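# Set the loose sand core upright in its mould print

## Task

Pick up the sand core lying flat on the board and stand it upright in the empty print of the mould, blade pointing down into the round cavity, matching the core already in place on the other side; then release it.

## Robot and tools

Robot: two arms, left_arm and right_arm, each ending in a two-finger gripper. The names are labels only; left_arm sits on the +y side. All poses live in one scene frame: origin on the table top midway between the arms, +x out over the table, +z up. Positions are in metres; orientations are quaternions written w first (qw, qx, qy, qz). In a gripper's own frame the fingers extend along +z and close along y. end_effector_position is the point between the pads, roughly 1 cm short of the fingertips. Reported hand positions can be a little wrong, more so when the arm is stretched, and arms tend to settle a centimetre or more off target, usually low.

Row layout (used by both motion tools): 16 numbers, left_arm first then right_arm, each as x, y, z, qw, qx, qy, qz, opening. x, y, z and the quaternion are an absolute target pose for that gripper in the scene frame, not an offset. Opening runs from -1 (closed) to +1 (fully open, 0.094 m). Both arms must always be filled in; an arm meant to stay still should get its exact last reported pose and its intended opening every time. Reuse your own chosen quaternion rather than copying a reported one, which may have drifted.

execute_actions(actions): a list of actions, each a table of at most 15 rows; every row lasts one control step of 1/30 s, and a short table repeats its final row to fill 15 steps. An empty list just returns state and images. Safety check: a target more than 0.6 m from that gripper's current position along any of its own axes gets the action refused for both arms; if the first action is malformed or fails this check against the last reported state, nothing in the call runs. Each step the controller clips the command to within 70 mm and 16 degrees of the measured pose, favouring position over orientation when both can't be met, so far targets need several actions; after an action an arm only continues to its last clipped pose.

move(target, speed, blocking): target is one 16-number row of absolute poses. Each gripper travels a straight line toward its pose, rotating the short way; both finish together, within 0.5 to 10 s (cut off at 10 s). speed is the path top speed in m/s, 0.002 to 0.5, default 0.25; rotation is capped at twice that in rad/s. Openings are applied at the start. Paths ignore obstacles and the other arm, and the real gripper can lag, wander, or overshoot speed near full reach. Faster contact and targets set deeper past contact push harder. blocking=false returns after 0.5 s while motion continues; until it ends, use wait or stop before sending other motion. The result adds a "move:" line giving the ending (done, off_target, moving, held, fault; naming only one arm means the other finished fine), plus limits: paced means the pose was clipped, held means a check blocked steps and the arm may then surge. Distances to each pose are also listed.

wait(seconds): 0 to 10 s, arms keep their last command; returns early if a running move ends. stop(): brakes the current move, needing some travel; fingers keep moving. zoom_image(camera, region): enlarges [x0, y0, x1, y1] pixels (at most 504 by 504) of the latest image from cam_head_left, cam_head_right, cam_high, cam_low (504x504) or cam_left_wrist, cam_right_wrist (616x616). finished_scene(scene): ends the current scene by number after the last command has held, irreversible, and reports success; the task must remain achieved.

Reading results: the state line shows each gripper pose as left_arm: ... | right_arm: .... "Hand target" lines show where the controller is driving each gripper now. A "pose unreachable" line means the clearance check altered or blocked that arm's command. grip_measured is finger opening on the command scale; the last joint position value is the opening in metres; each gripper reads off by up to about 1 mm consistently. Joint torques are total drive output, offset, scaled and noisy, so loads are hard to judge from them. Joint ranges (rad): waist -2.618 to 3.054, shoulder 0 to 3.142, elbow 0 to 3.142, wrist pitch -1.571 to 1.571, wrist yaw -1.571 to 1.571, wrist roll -2.094 to 2.094; elbows stop just short of straight.

Gripping: to hold, command an opening below grip_measured, about 0.03 lower for a firm hold, less for a gentle one. Pads give roughly 50 to 62 N each (less on some grippers, and less on parts thinner than about 2 mm), with a brief spike on first contact. Held parts may be tugged and loose ones nudged by outside disturbances, so grip firmly enough.

Avoid: knocking or placing anything off the table (fails the task), dropping or slipping the core, slamming or shoving hard, and letting the arms collide or press each other. An arm blocked by an object keeps pushing until re-commanded. Holding loads heats motors: MOTOR HOT appears at 75 °C, at 90 °C that arm halts 10 s, at 100 °C it goes limp and falls; these show as OVER-TEMPERATURE FAULT lines. Any fault stop costs. Prefer quick, smooth, low-effort motion and release the core once it stands blade-down in the print.

Each tool is called after "Emit:" as name([rows], argument=value, ...), one row to a line, values as JSON.

## Session

Emit:
execute_actions(actions=[])

Scene clock: 0.00 s.
left_arm: end_effector_position=(+0.0959, +0.5845, +0.1545) grip_measured=+1.000 end_effector_quat_wxyz=(-0.297, +0.936, -0.189, +0.028) | right_arm: end_effector_position=(+0.5885, -0.2575, +0.1944) grip_measured=+1.000 end_effector_quat_wxyz=(-0.078, +0.608, -0.592, +0.523)
Joint positions: left_arm=[ 1.16   0.999  0.833 -0.813 -0.137 -1.666  0.094] | right_arm=[ 0.207  2.117  1.76  -0.282  0.739 -1.758  0.094]
Joint velocities: left_arm=[ 0.007 -0.007 -0.007 -0.037  0.051 -0.037  0.   ] | right_arm=[-0.002  0.012 -0.022  0.037  0.066 -0.022  0.   ]
Joint torques (N m, as the arm reports them, + toward a larger angle): no reading
Hand target (left_arm): +0.095, +0.586, +0.159; -0.303, +0.934, -0.189, +0.027
Hand target (right_arm): +0.589, -0.258, +0.210; -0.090, +0.596, -0.595, +0.532

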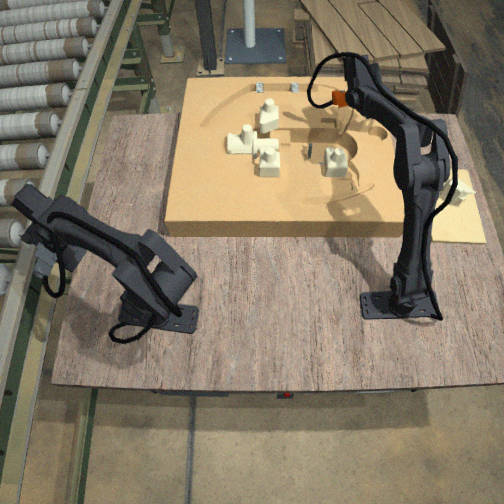

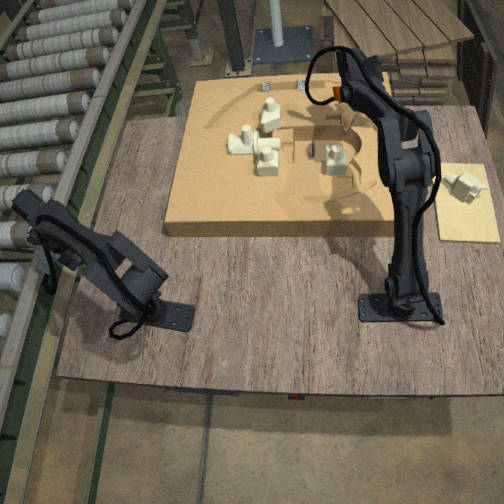

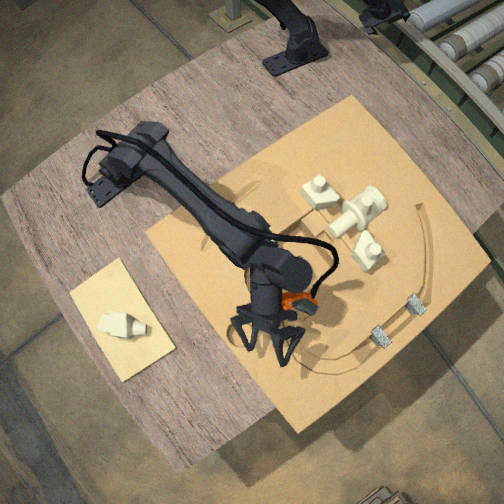

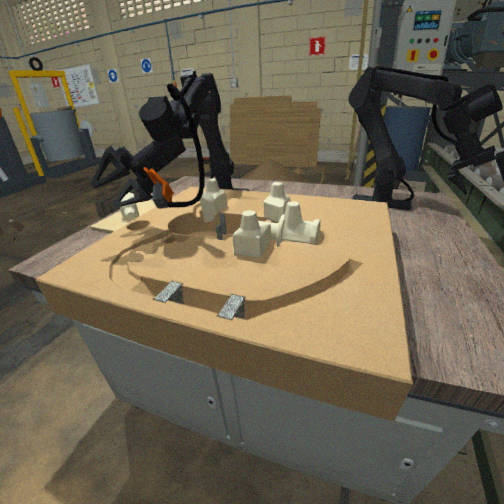

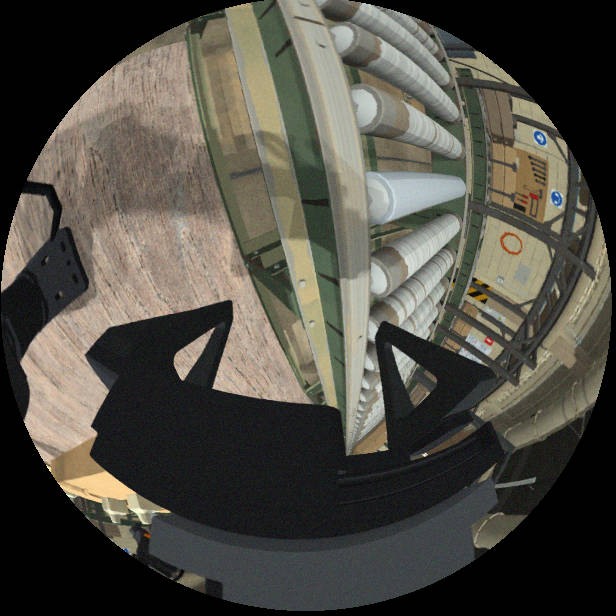

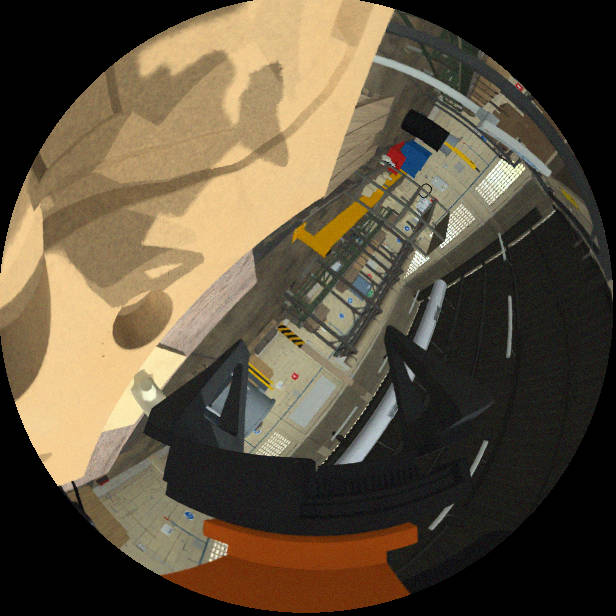

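Emit:
move(target=[0.0959,0.5845,0.1545,-0.297,0.936,-0.189,0.028,1, 0.25,-0.45,0.28,0,0.7071,-0.7071,0,1])

Emit:
zoom_image(camera="cam_high", region=[180,150,440,400])

Emit:
zoom_image(camera="cam_head_right", region=[200,70,504,250])

Scene clock: 6.40 s.
left_arm: end_effector_position=(+0.0959, +0.5845, +0.1545) grip_measured=+1.000 end_effector_quat_wxyz=(-0.297, +0.936, -0.189, +0.028) | right_arm: end_effector_position=(+0.2572, -0.4528, +0.2805) grip_measured=+1.000 end_effector_quat_wxyz=(+0.022, -0.660, +0.733, -0.163)
Joint positions: left_arm=[ 1.16   0.999  0.833 -0.813 -0.137 -1.666  0.094] | right_arm=[-0.641  1.559  1.875 -1.557  0.025 -2.096  0.094]
Joint velocities: left_arm=[ 0.007 -0.012 -0.007 -0.007 -0.007 -0.007  0.   ] | right_arm=[-0.007 -0.002  0.002 -0.022  0.022 -0.037  0.   ]
Joint torques (N m, as the arm reports them, + toward a larger angle): left_arm=[ 0.07 -1.98  5.16  1.25 -0.08 -0.04] | right_arm=[-0.34 -6.66  4.18  0.88  0.01 -0.11]
Hand target (left_arm): +0.096, +0.585, +0.155; -0.297, +0.936, -0.189, +0.028
Hand target (right_arm): +0.251, -0.450, +0.282; +0.021, -0.662, +0.731, -0.162
Off the commanded pose (left_arm): 0.000 m, 0 deg.
Off the commanded pose (right_arm): 0.008 m, 20 deg; orientation clipped at the last step of the last action.
joint sent to its limit (right arm) — the command would take joint 4 (wrist pitch) past its lower limit and joint 6 (wrist roll) past its lower limit, so those joints were sent only as far as their limits.
move: off_target (right_arm); limits=paced

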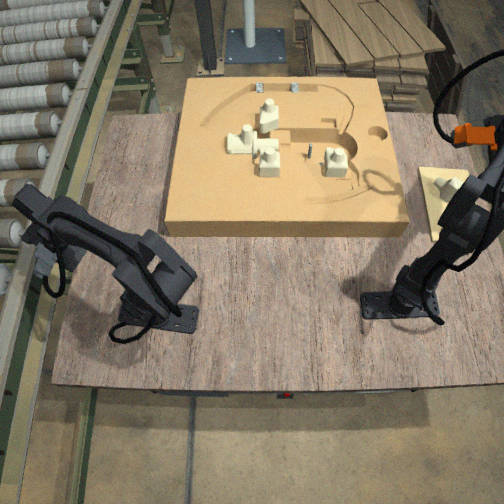

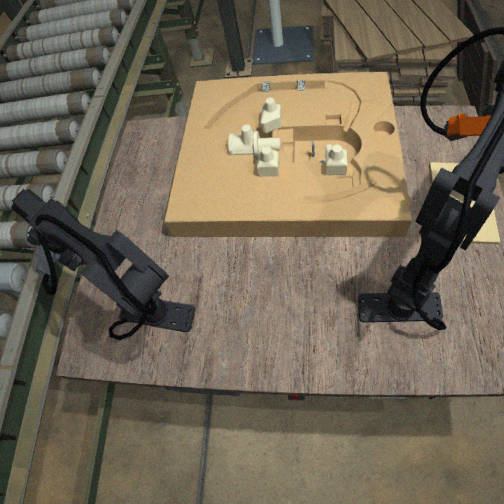

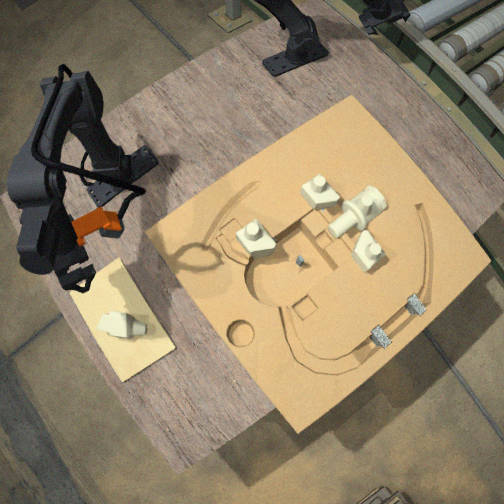

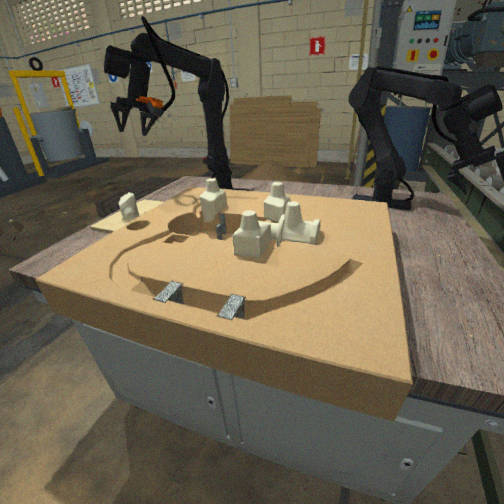

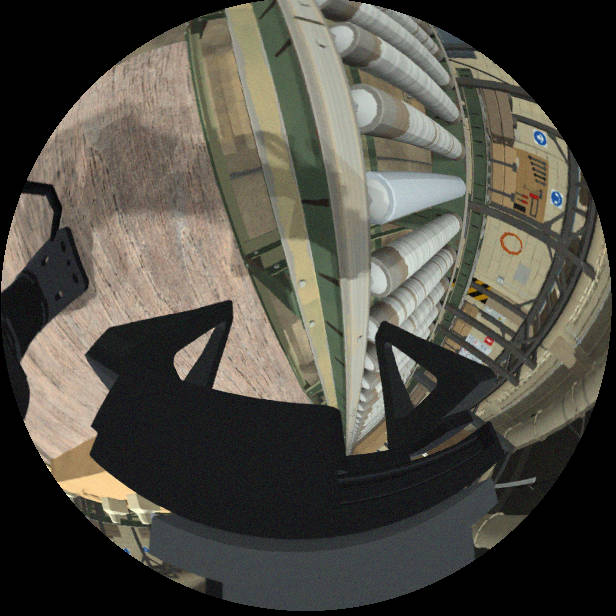

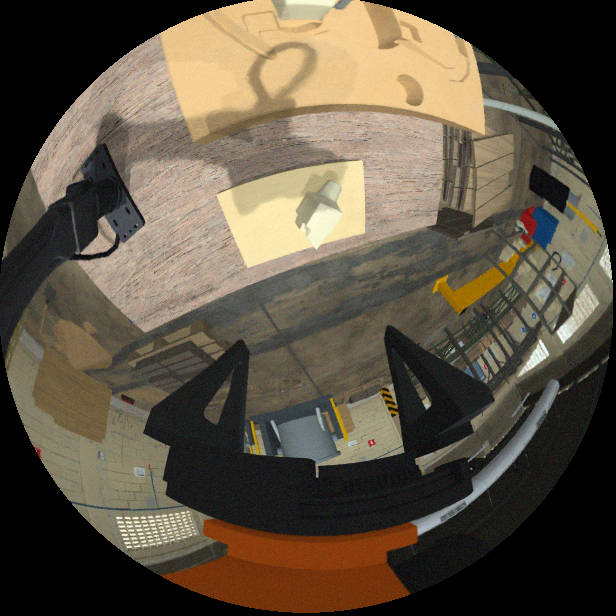

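Region (180, 150, 440, 400) of cam_high's 504x504 image, scaled by 1.938, with more detail than that image has; it fills the top 485 rows of this view, and the rest is white.

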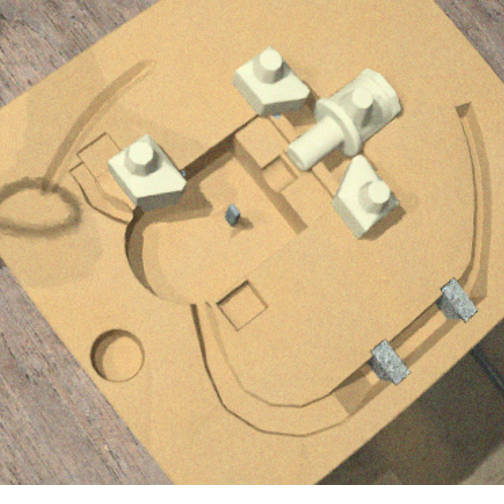

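Region (200, 70, 504, 250) of cam_head_right's 504x504 image, scaled by 1.658, with more detail than that image has; it fills the top 298 rows of this view, and the rest is white.

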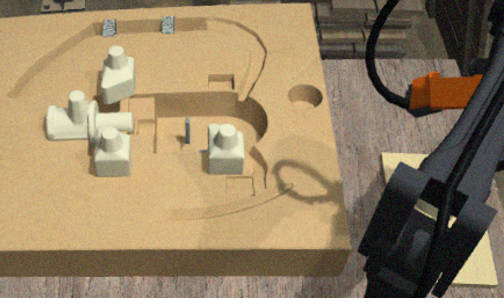

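Emit:
zoom_image(camera="cam_high", region=[60,250,200,390])

Emit:
zoom_image(camera="cam_right_wrist", region=[240,140,400,280])

Emit:
zoom_image(camera="cam_low", region=[80,160,280,270])

Region (60, 250, 200, 390) of cam_high's 504x504 image, scaled by 3.600, with more detail than that image has.

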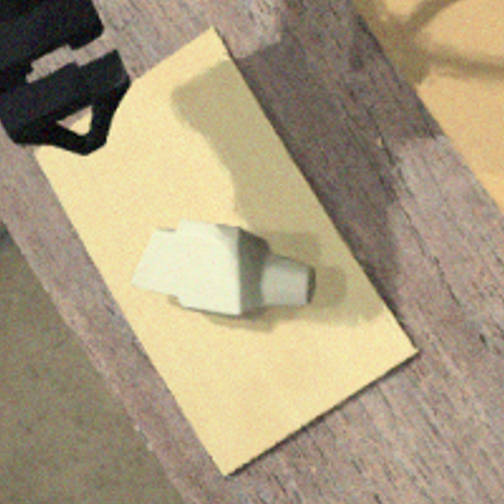

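Region (240, 140, 400, 280) of cam_right_wrist's 616x616 image, scaled by 3.150, with more detail than that image has; it fills the top 441 rows of this view, and the rest is white.

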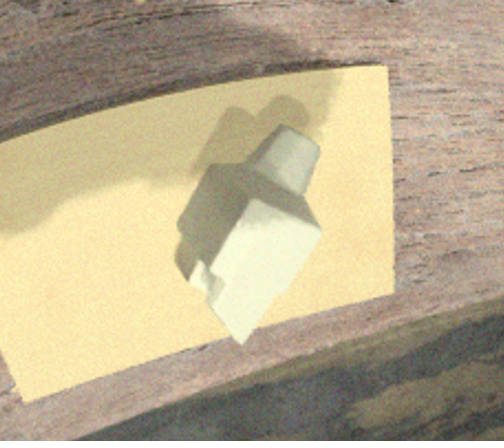

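Region (80, 160, 280, 270) of cam_low's 504x504 image, scaled by 2.520, with more detail than that image has; it fills the top 277 rows of this view, and the rest is white.

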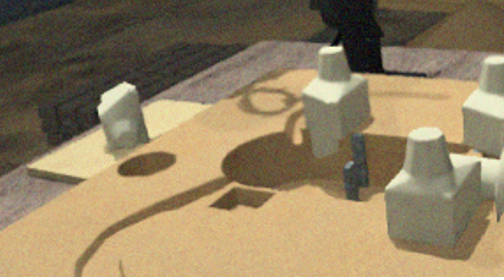

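Emit:
move(target=[0.0959,0.5845,0.1545,-0.297,0.936,-0.189,0.028,1, 0.30,-0.50,0.16,0,-0.4226,0.9063,0,1])

Scene clock: 46.37 s.
left_arm: end_effector_position=(+0.0959, +0.5845, +0.1545) grip_measured=+1.000 end_effector_quat_wxyz=(-0.297, +0.936, -0.189, +0.028) | right_arm: end_effector_position=(+0.2946, -0.4964, +0.1513) grip_measured=+1.000 end_effector_quat_wxyz=(-0.011, -0.430, +0.903, +0.009)
Joint positions: left_arm=[ 1.16   0.999  0.833 -0.813 -0.137 -1.666  0.094] | right_arm=[-0.685  1.98   1.894 -1.511  0.012 -1.556  0.094]
Joint velocities: left_arm=[ 0.007 -0.007  0.002 -0.081 -0.051  0.022  0.   ] | right_arm=[ 0.002 -0.002 -0.007  0.022 -0.007 -0.007  0.   ]
Joint torques (N m, as the arm reports them, + toward a larger angle): left_arm=[ 0.07 -1.98  5.22  1.27 -0.07 -0.01] | right_arm=[-0.69 -9.04  7.54  0.27 -0.16  0.07]
Hand target (left_arm): +0.096, +0.585, +0.154; -0.297, +0.936, -0.189, +0.028
Hand target (right_arm): +0.299, -0.500, +0.159; +0.002, -0.421, +0.907, +0.000
Off the commanded pose (left_arm): 0.000 m, 0 deg.
Off the commanded pose (right_arm): 0.011 m, 2 deg.
move: off_target (right_arm)

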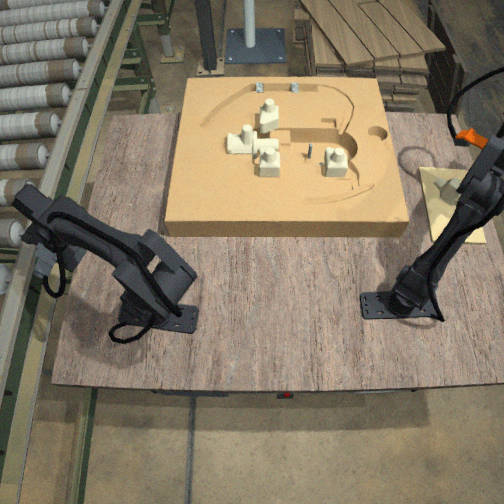

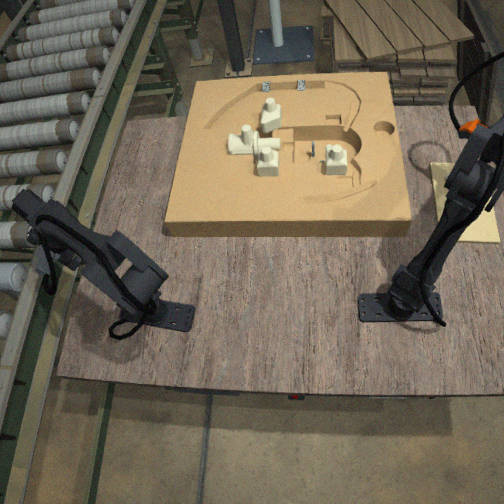

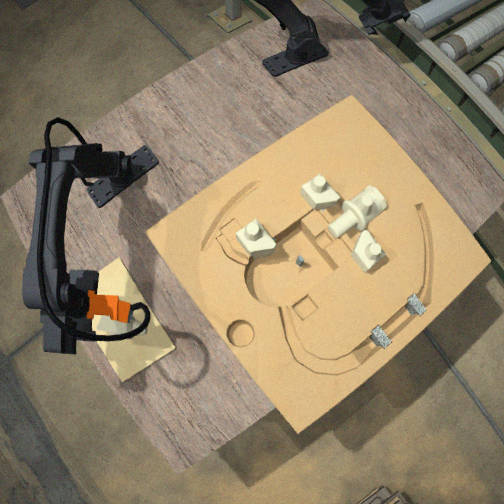

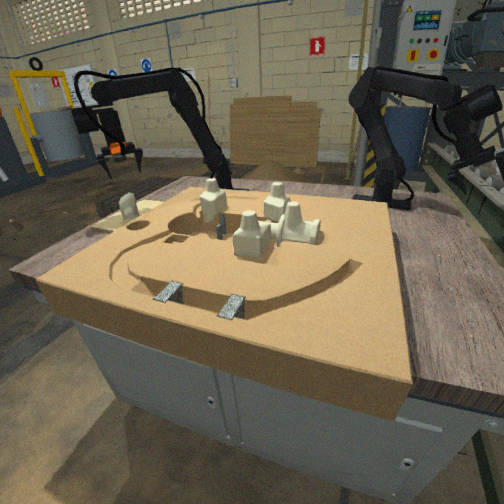

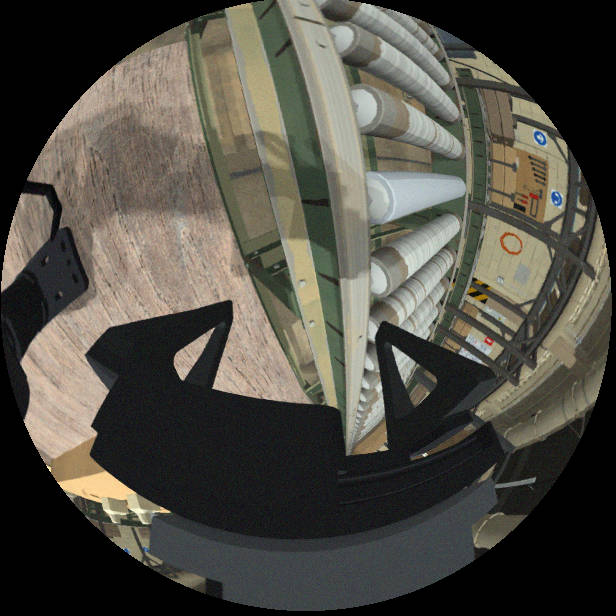

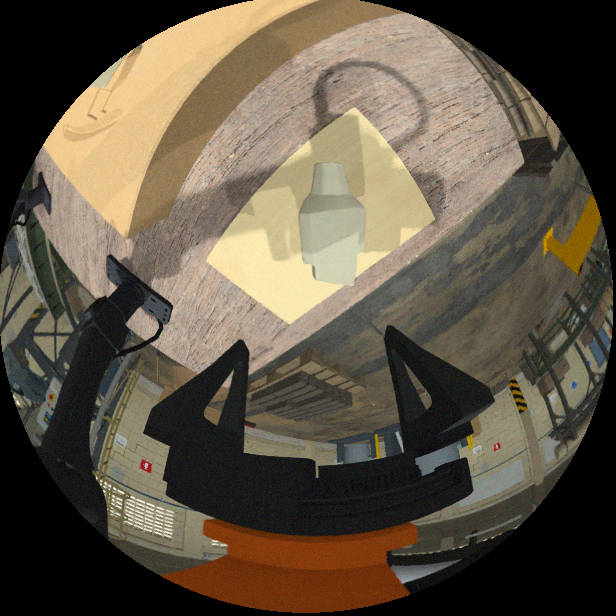

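Emit:
move(target=[0.0959,0.5845,0.1545,-0.297,0.936,-0.189,0.028,1, 0.335,-0.475,0.105,0,-0.4226,0.9063,0,1])

Scene clock: 53.13 s.
left_arm: end_effector_position=(+0.0959, +0.5845, +0.1545) grip_measured=+1.000 end_effector_quat_wxyz=(-0.297, +0.936, -0.189, +0.028) | right_arm: end_effector_position=(+0.3335, -0.4763, +0.1052) grip_measured=+1.000 end_effector_quat_wxyz=(-0.006, -0.428, +0.904, -0.000)
Joint positions: left_arm=[ 1.16   0.999  0.833 -0.813 -0.137 -1.666  0.094] | right_arm=[-0.582  2.032  1.786 -1.331  0.011 -1.449  0.094]
Joint velocities: left_arm=[ 0.007 -0.017 -0.012  0.051 -0.007  0.022  0.   ] | right_arm=[-0.022  0.022  0.002  0.066 -0.11  -0.022  0.   ]
Joint torques (N m, as the arm reports them, + toward a larger angle): left_arm=[ 0.15 -2.05  5.26  1.28 -0.08 -0.03] | right_arm=[ 0.   -9.8   4.83  0.46 -0.12  0.1 ]
Hand target (left_arm): +0.096, +0.585, +0.155; -0.297, +0.936, -0.189, +0.028
Hand target (right_arm): +0.335, -0.475, +0.105; -0.001, -0.423, +0.906, +0.001
Off the commanded pose (left_arm): 0.000 m, 0 deg.
Off the commanded pose (right_arm): 0.002 m, 1 deg.
move: done

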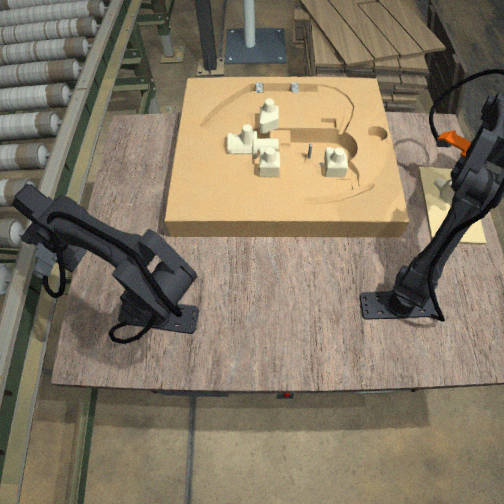

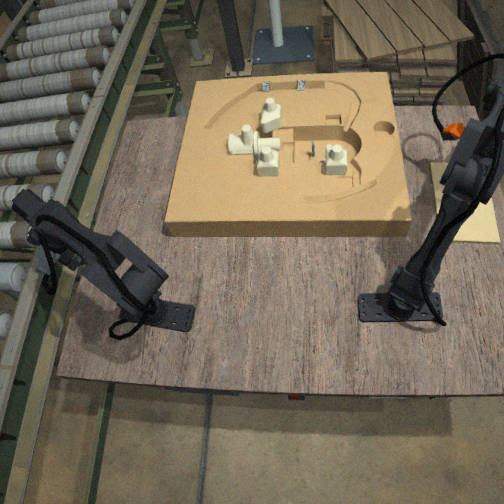

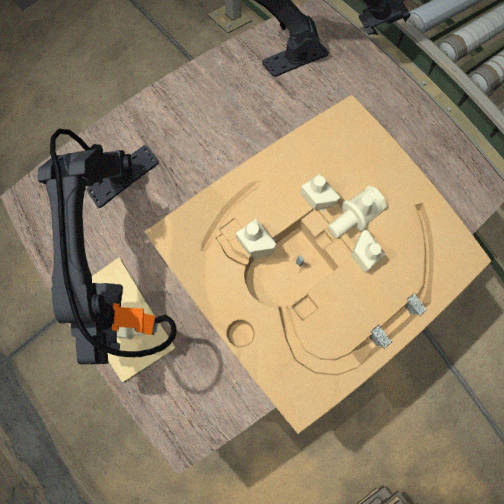

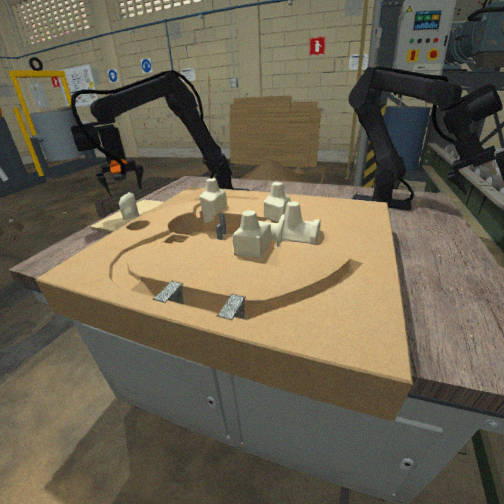

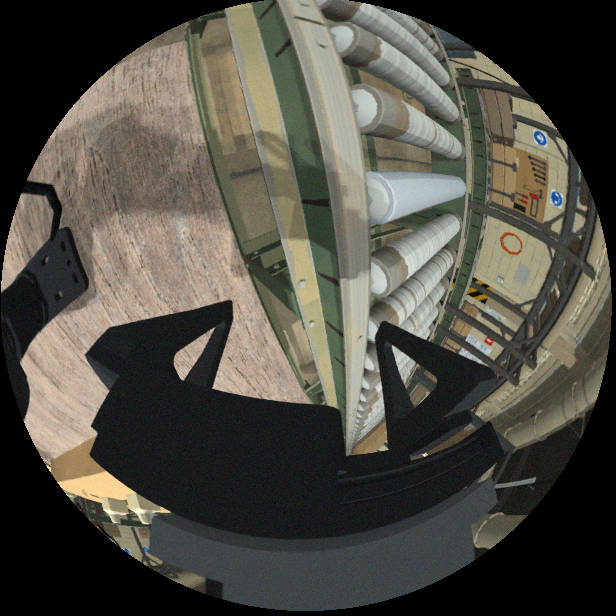

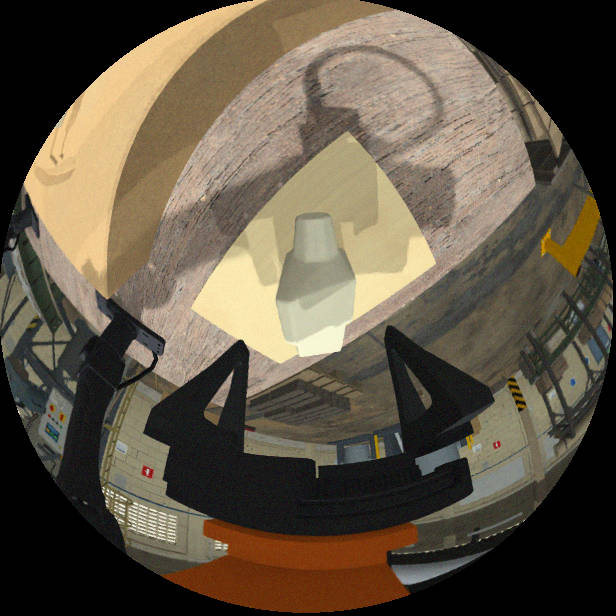

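Emit:
zoom_image(camera="cam_right_wrist", region=[220,190,420,390])

Emit:
zoom_image(camera="cam_low", region=[80,150,180,240])

Emit:
zoom_image(camera="cam_high", region=[220,205,340,335])

Region (220, 190, 420, 390) of cam_right_wrist's 616x616 image, scaled by 2.520, with more detail than that image has.

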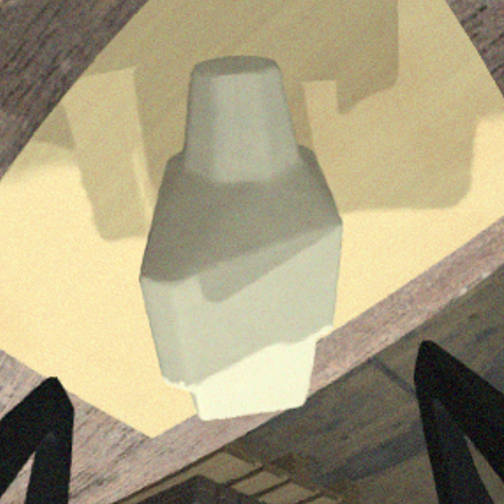

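Region (80, 150, 180, 240) of cam_low's 504x504 image, scaled by 5.040, with more detail than that image has; it fills the top 454 rows of this view, and the rest is white.

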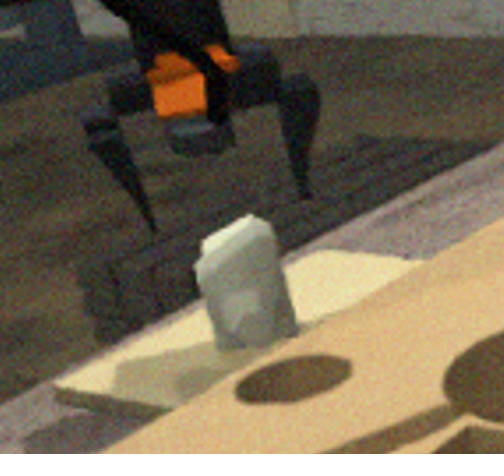

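Region (220, 205, 340, 335) of cam_high's 504x504 image, scaled by 3.877, with more detail than that image has; it fills the left 465 columns of this view, and the rest is white.

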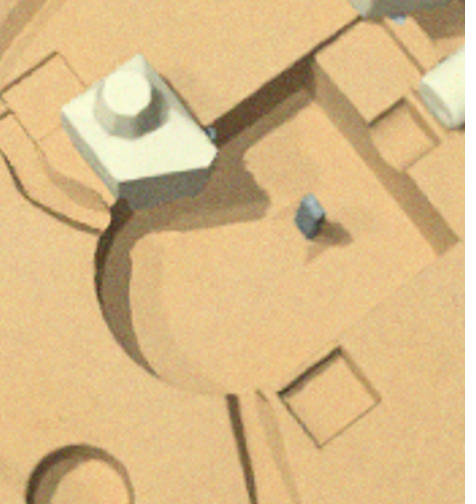

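Emit:
move(target=[0.0959,0.5845,0.1545,-0.297,0.936,-0.189,0.028,1, 0.37,-0.434,0.11,-0.310,-0.397,0.852,-0.1445,1], speed=0.15)

Scene clock: 65.50 s.
left_arm: end_effector_position=(+0.0959, +0.5845, +0.1545) grip_measured=+1.000 end_effector_quat_wxyz=(-0.297, +0.936, -0.189, +0.028) | right_arm: end_effector_position=(+0.3678, -0.4333, +0.1058) grip_measured=+1.000 end_effector_quat_wxyz=(-0.261, -0.420, +0.852, -0.172)
Joint positions: left_arm=[ 1.16   0.999  0.833 -0.813 -0.137 -1.666  0.094] | right_arm=[-0.196  2.255  1.991 -1.556  0.591 -1.02   0.094]
Joint velocities: left_arm=[-0.007 -0.002 -0.007  0.051 -0.037 -0.081  0.   ] | right_arm=[-0.002 -0.002 -0.022 -0.051 -0.081 -0.007  0.   ]
Joint torques (N m, as the arm reports them, + toward a larger angle): left_arm=[ 0.05 -1.94  5.35  1.26 -0.08 -0.02] | right_arm=[  0.22 -10.44   5.86  -0.19   0.47   0.07]
Hand target (left_arm): +0.096, +0.585, +0.154; -0.297, +0.936, -0.189, +0.028
Hand target (right_arm): +0.369, -0.434, +0.108; -0.266, -0.417, +0.851, -0.179
Off the commanded pose (left_arm): 0.000 m, 0 deg.
Off the commanded pose (right_arm): 0.005 m, 7 deg.
joint sent to its limit (right arm) — the command would take joint 4 (wrist pitch) past its lower limit, so that joint was sent only as far as its limit.
move: off_target (right_arm)

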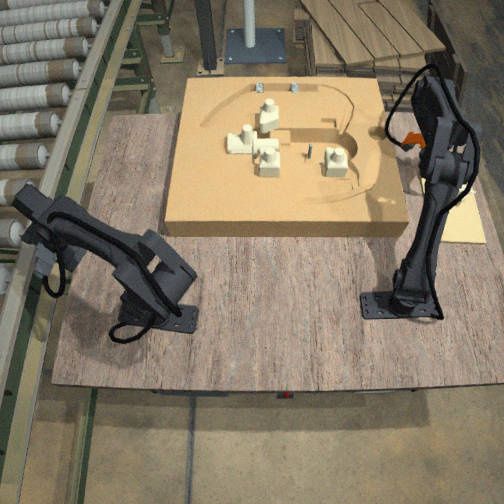

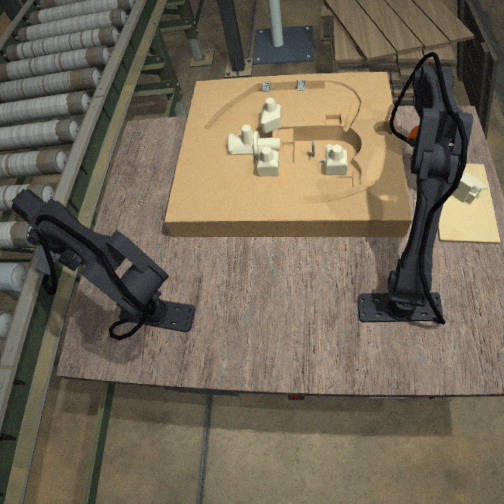

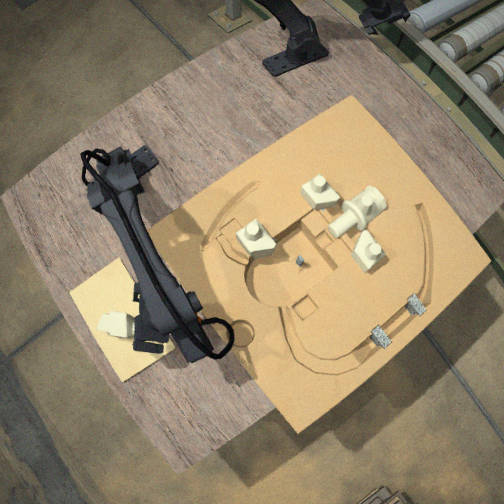

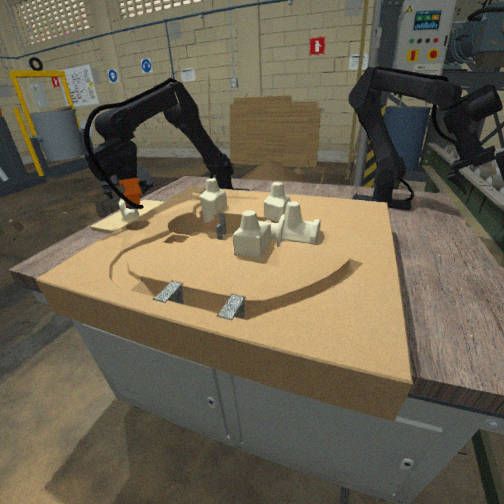

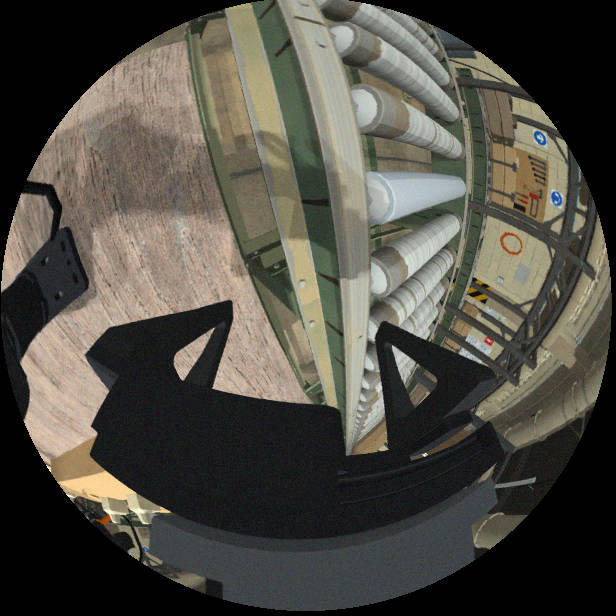

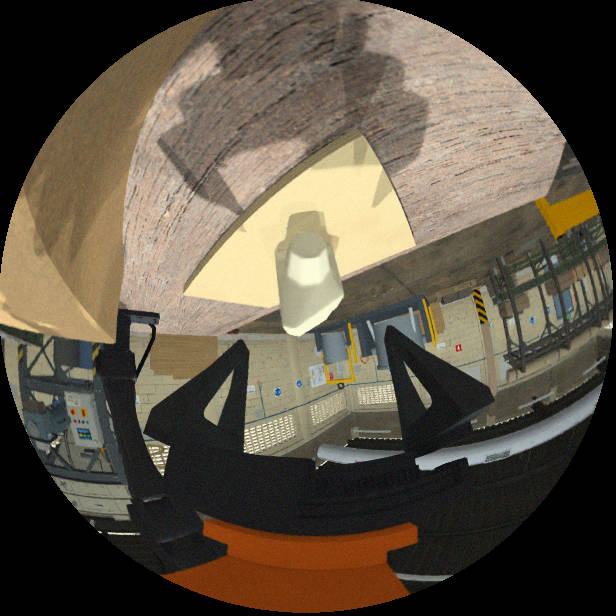

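Emit:
move(target=[0.0959,0.5845,0.1545,-0.297,0.936,-0.189,0.028,1, 0.350,-0.458,0.068,-0.310,-0.397,0.852,-0.1445,1], speed=0.1)

Scene clock: 68.17 s.
left_arm: end_effector_position=(+0.0959, +0.5845, +0.1545) grip_measured=+1.000 end_effector_quat_wxyz=(-0.297, +0.936, -0.189, +0.028) | right_arm: end_effector_position=(+0.3515, -0.4540, +0.0688) grip_measured=+1.000 end_effector_quat_wxyz=(-0.305, -0.402, +0.852, -0.139)
Joint positions: left_arm=[ 1.16   0.999  0.833 -0.813 -0.137 -1.666  0.094] | right_arm=[-0.255  2.343  1.964 -1.542  0.6   -1.011  0.094]
Joint velocities: left_arm=[ 0.022 -0.007  0.002  0.095 -0.037  0.051  0.   ] | right_arm=[-0.007 -0.017  0.007 -0.051 -0.022  0.007  0.   ]
Joint torques (N m, as the arm reports them, + toward a larger angle): left_arm=[ 0.01 -1.99  5.22  1.25 -0.07 -0.01] | right_arm=[ -0.44 -11.37   4.27  -0.19   0.46   0.05]
Hand target (left_arm): +0.096, +0.585, +0.155; -0.297, +0.936, -0.189, +0.028
Hand target (right_arm): +0.349, -0.458, +0.068; -0.310, -0.396, +0.852, -0.144
Off the commanded pose (left_arm): 0.000 m, 0 deg.
Off the commanded pose (right_arm): 0.004 m, 1 deg.
move: done

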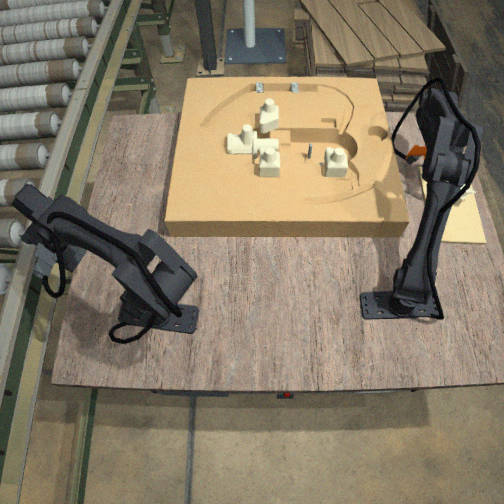

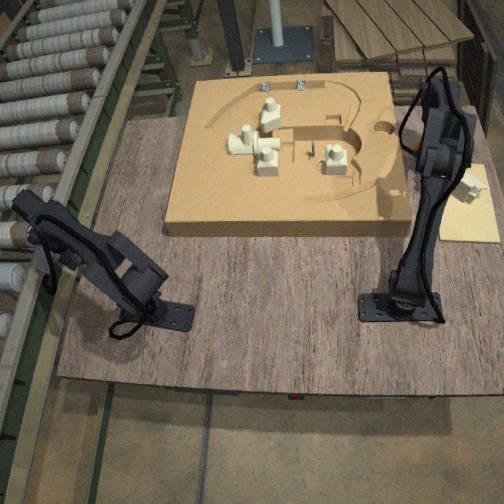

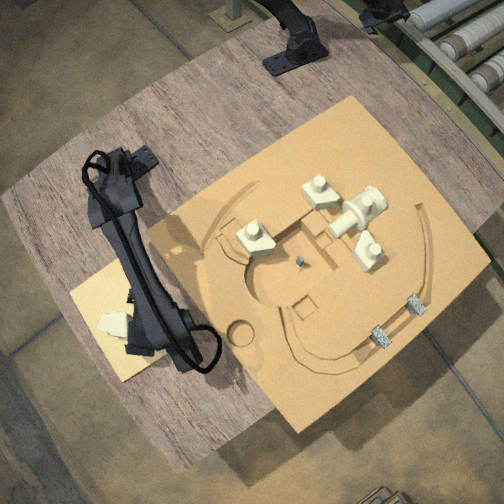

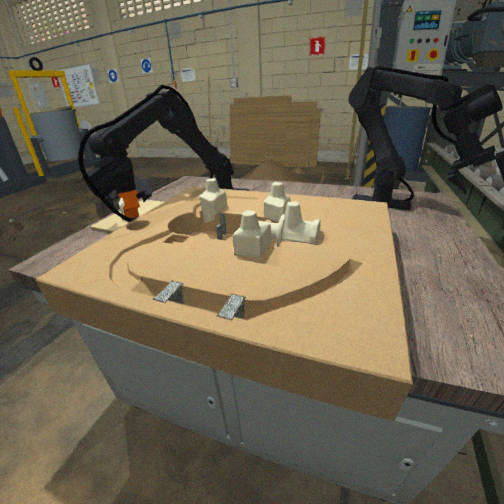

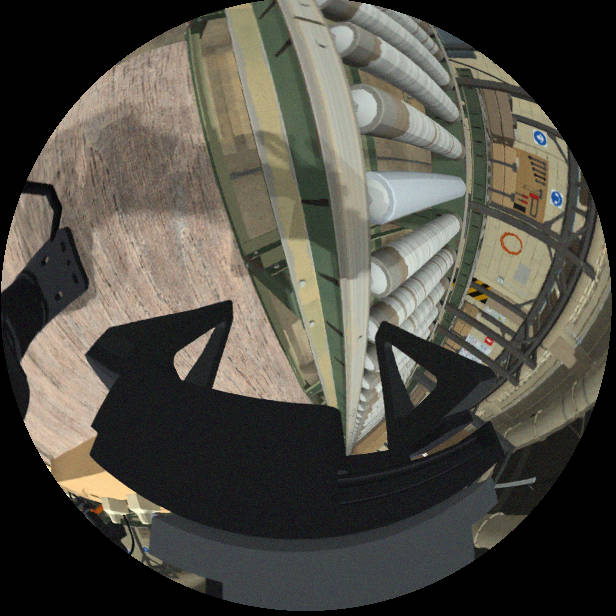

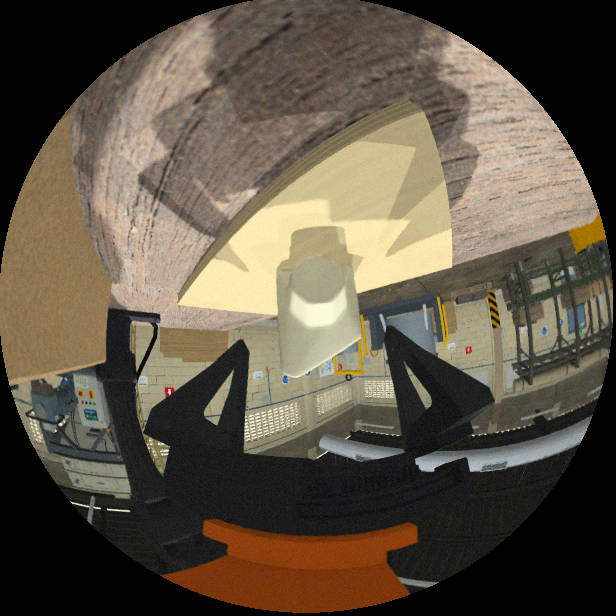

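Emit:
move(target=[0.0959,0.5845,0.1545,-0.297,0.936,-0.189,0.028,1, 0.331,-0.482,0.047,-0.310,-0.397,0.852,-0.1445,1], speed=0.06)

Scene clock: 73.13 s.
left_arm: end_effector_position=(+0.0959, +0.5845, +0.1545) grip_measured=+1.000 end_effector_quat_wxyz=(-0.297, +0.936, -0.189, +0.028) | right_arm: end_effector_position=(+0.3315, -0.4777, +0.0364) grip_measured=+1.000 end_effector_quat_wxyz=(-0.315, -0.398, +0.851, -0.133)
Joint positions: left_arm=[ 1.16   0.999  0.833 -0.813 -0.137 -1.666  0.094] | right_arm=[-0.321  2.331  1.806 -1.382  0.623 -1.07   0.094]
Joint velocities: left_arm=[-0.012  0.002 -0.007 -0.022  0.007 -0.037  0.   ] | right_arm=[-0.007  0.002  0.017  0.022  0.007  0.007  0.   ]
Joint torques (N m, as the arm reports them, + toward a larger angle): left_arm=[ 0.06 -2.01  5.24  1.27 -0.06 -0.03] | right_arm=[ -0.52 -13.76   3.92  -0.15   0.48  -0.13]
Hand target (left_arm): +0.096, +0.585, +0.154; -0.297, +0.936, -0.189, +0.028
Hand target (right_arm): +0.331, -0.482, +0.047; -0.310, -0.397, +0.852, -0.144
Off the commanded pose (left_arm): 0.000 m, 0 deg.
Off the commanded pose (right_arm): 0.011 m, 1 deg.
move: off_target (right_arm)

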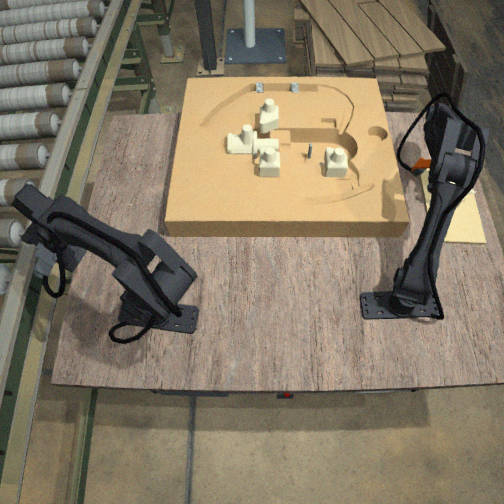

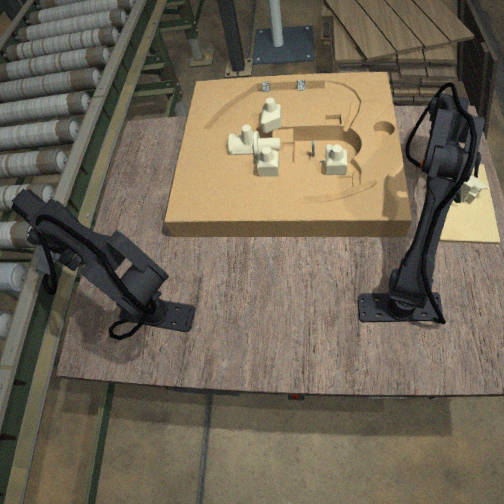

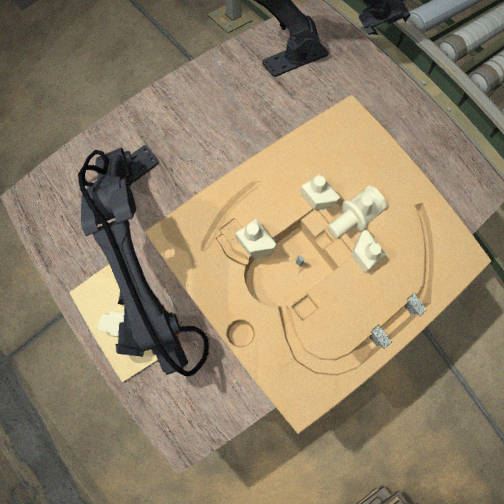

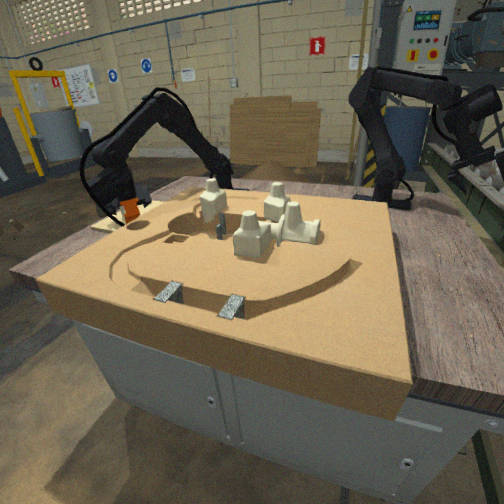

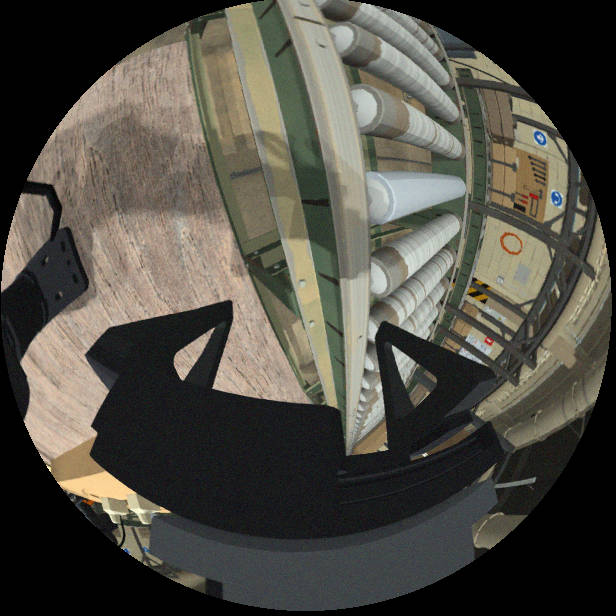

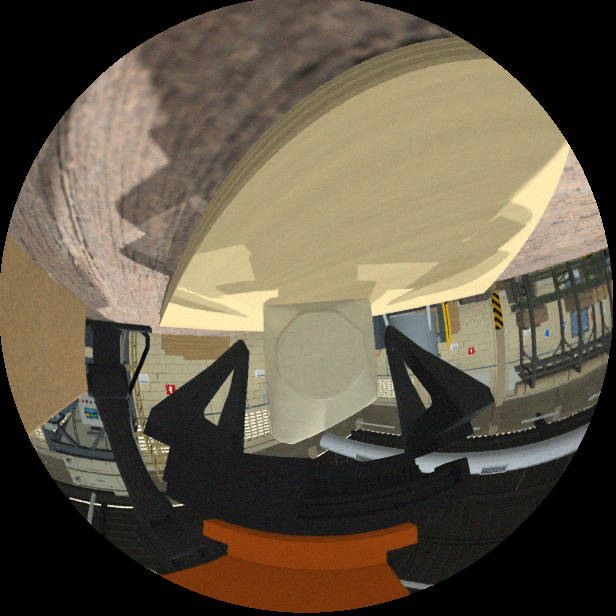

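Emit:
zoom_image(camera="cam_high", region=[80,280,180,380])

Emit:
zoom_image(camera="cam_head_right", region=[420,140,504,240])

Region (80, 280, 180, 380) of cam_high's 504x504 image, scaled by 5.040, with more detail than that image has.

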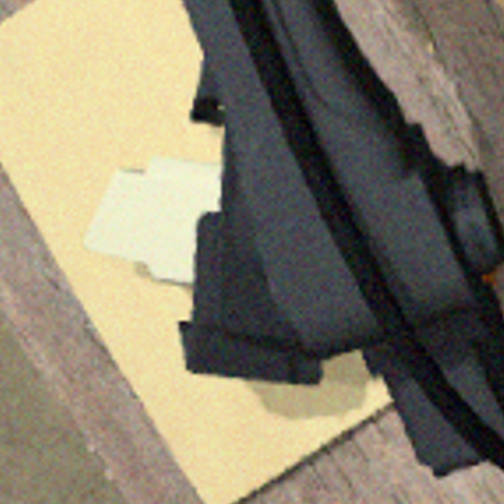

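Region (420, 140, 504, 240) of cam_head_right's 504x504 image, scaled by 5.040, with more detail than that image has; it fills the left 423 columns of this view, and the rest is white.

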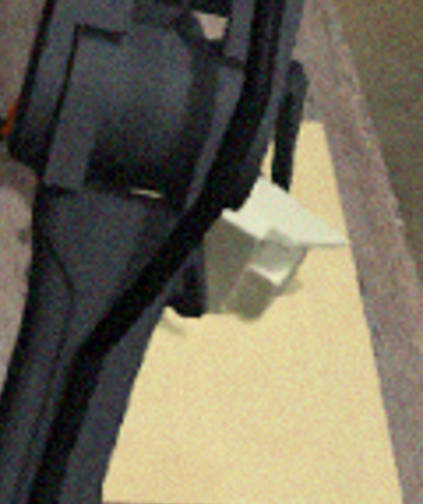

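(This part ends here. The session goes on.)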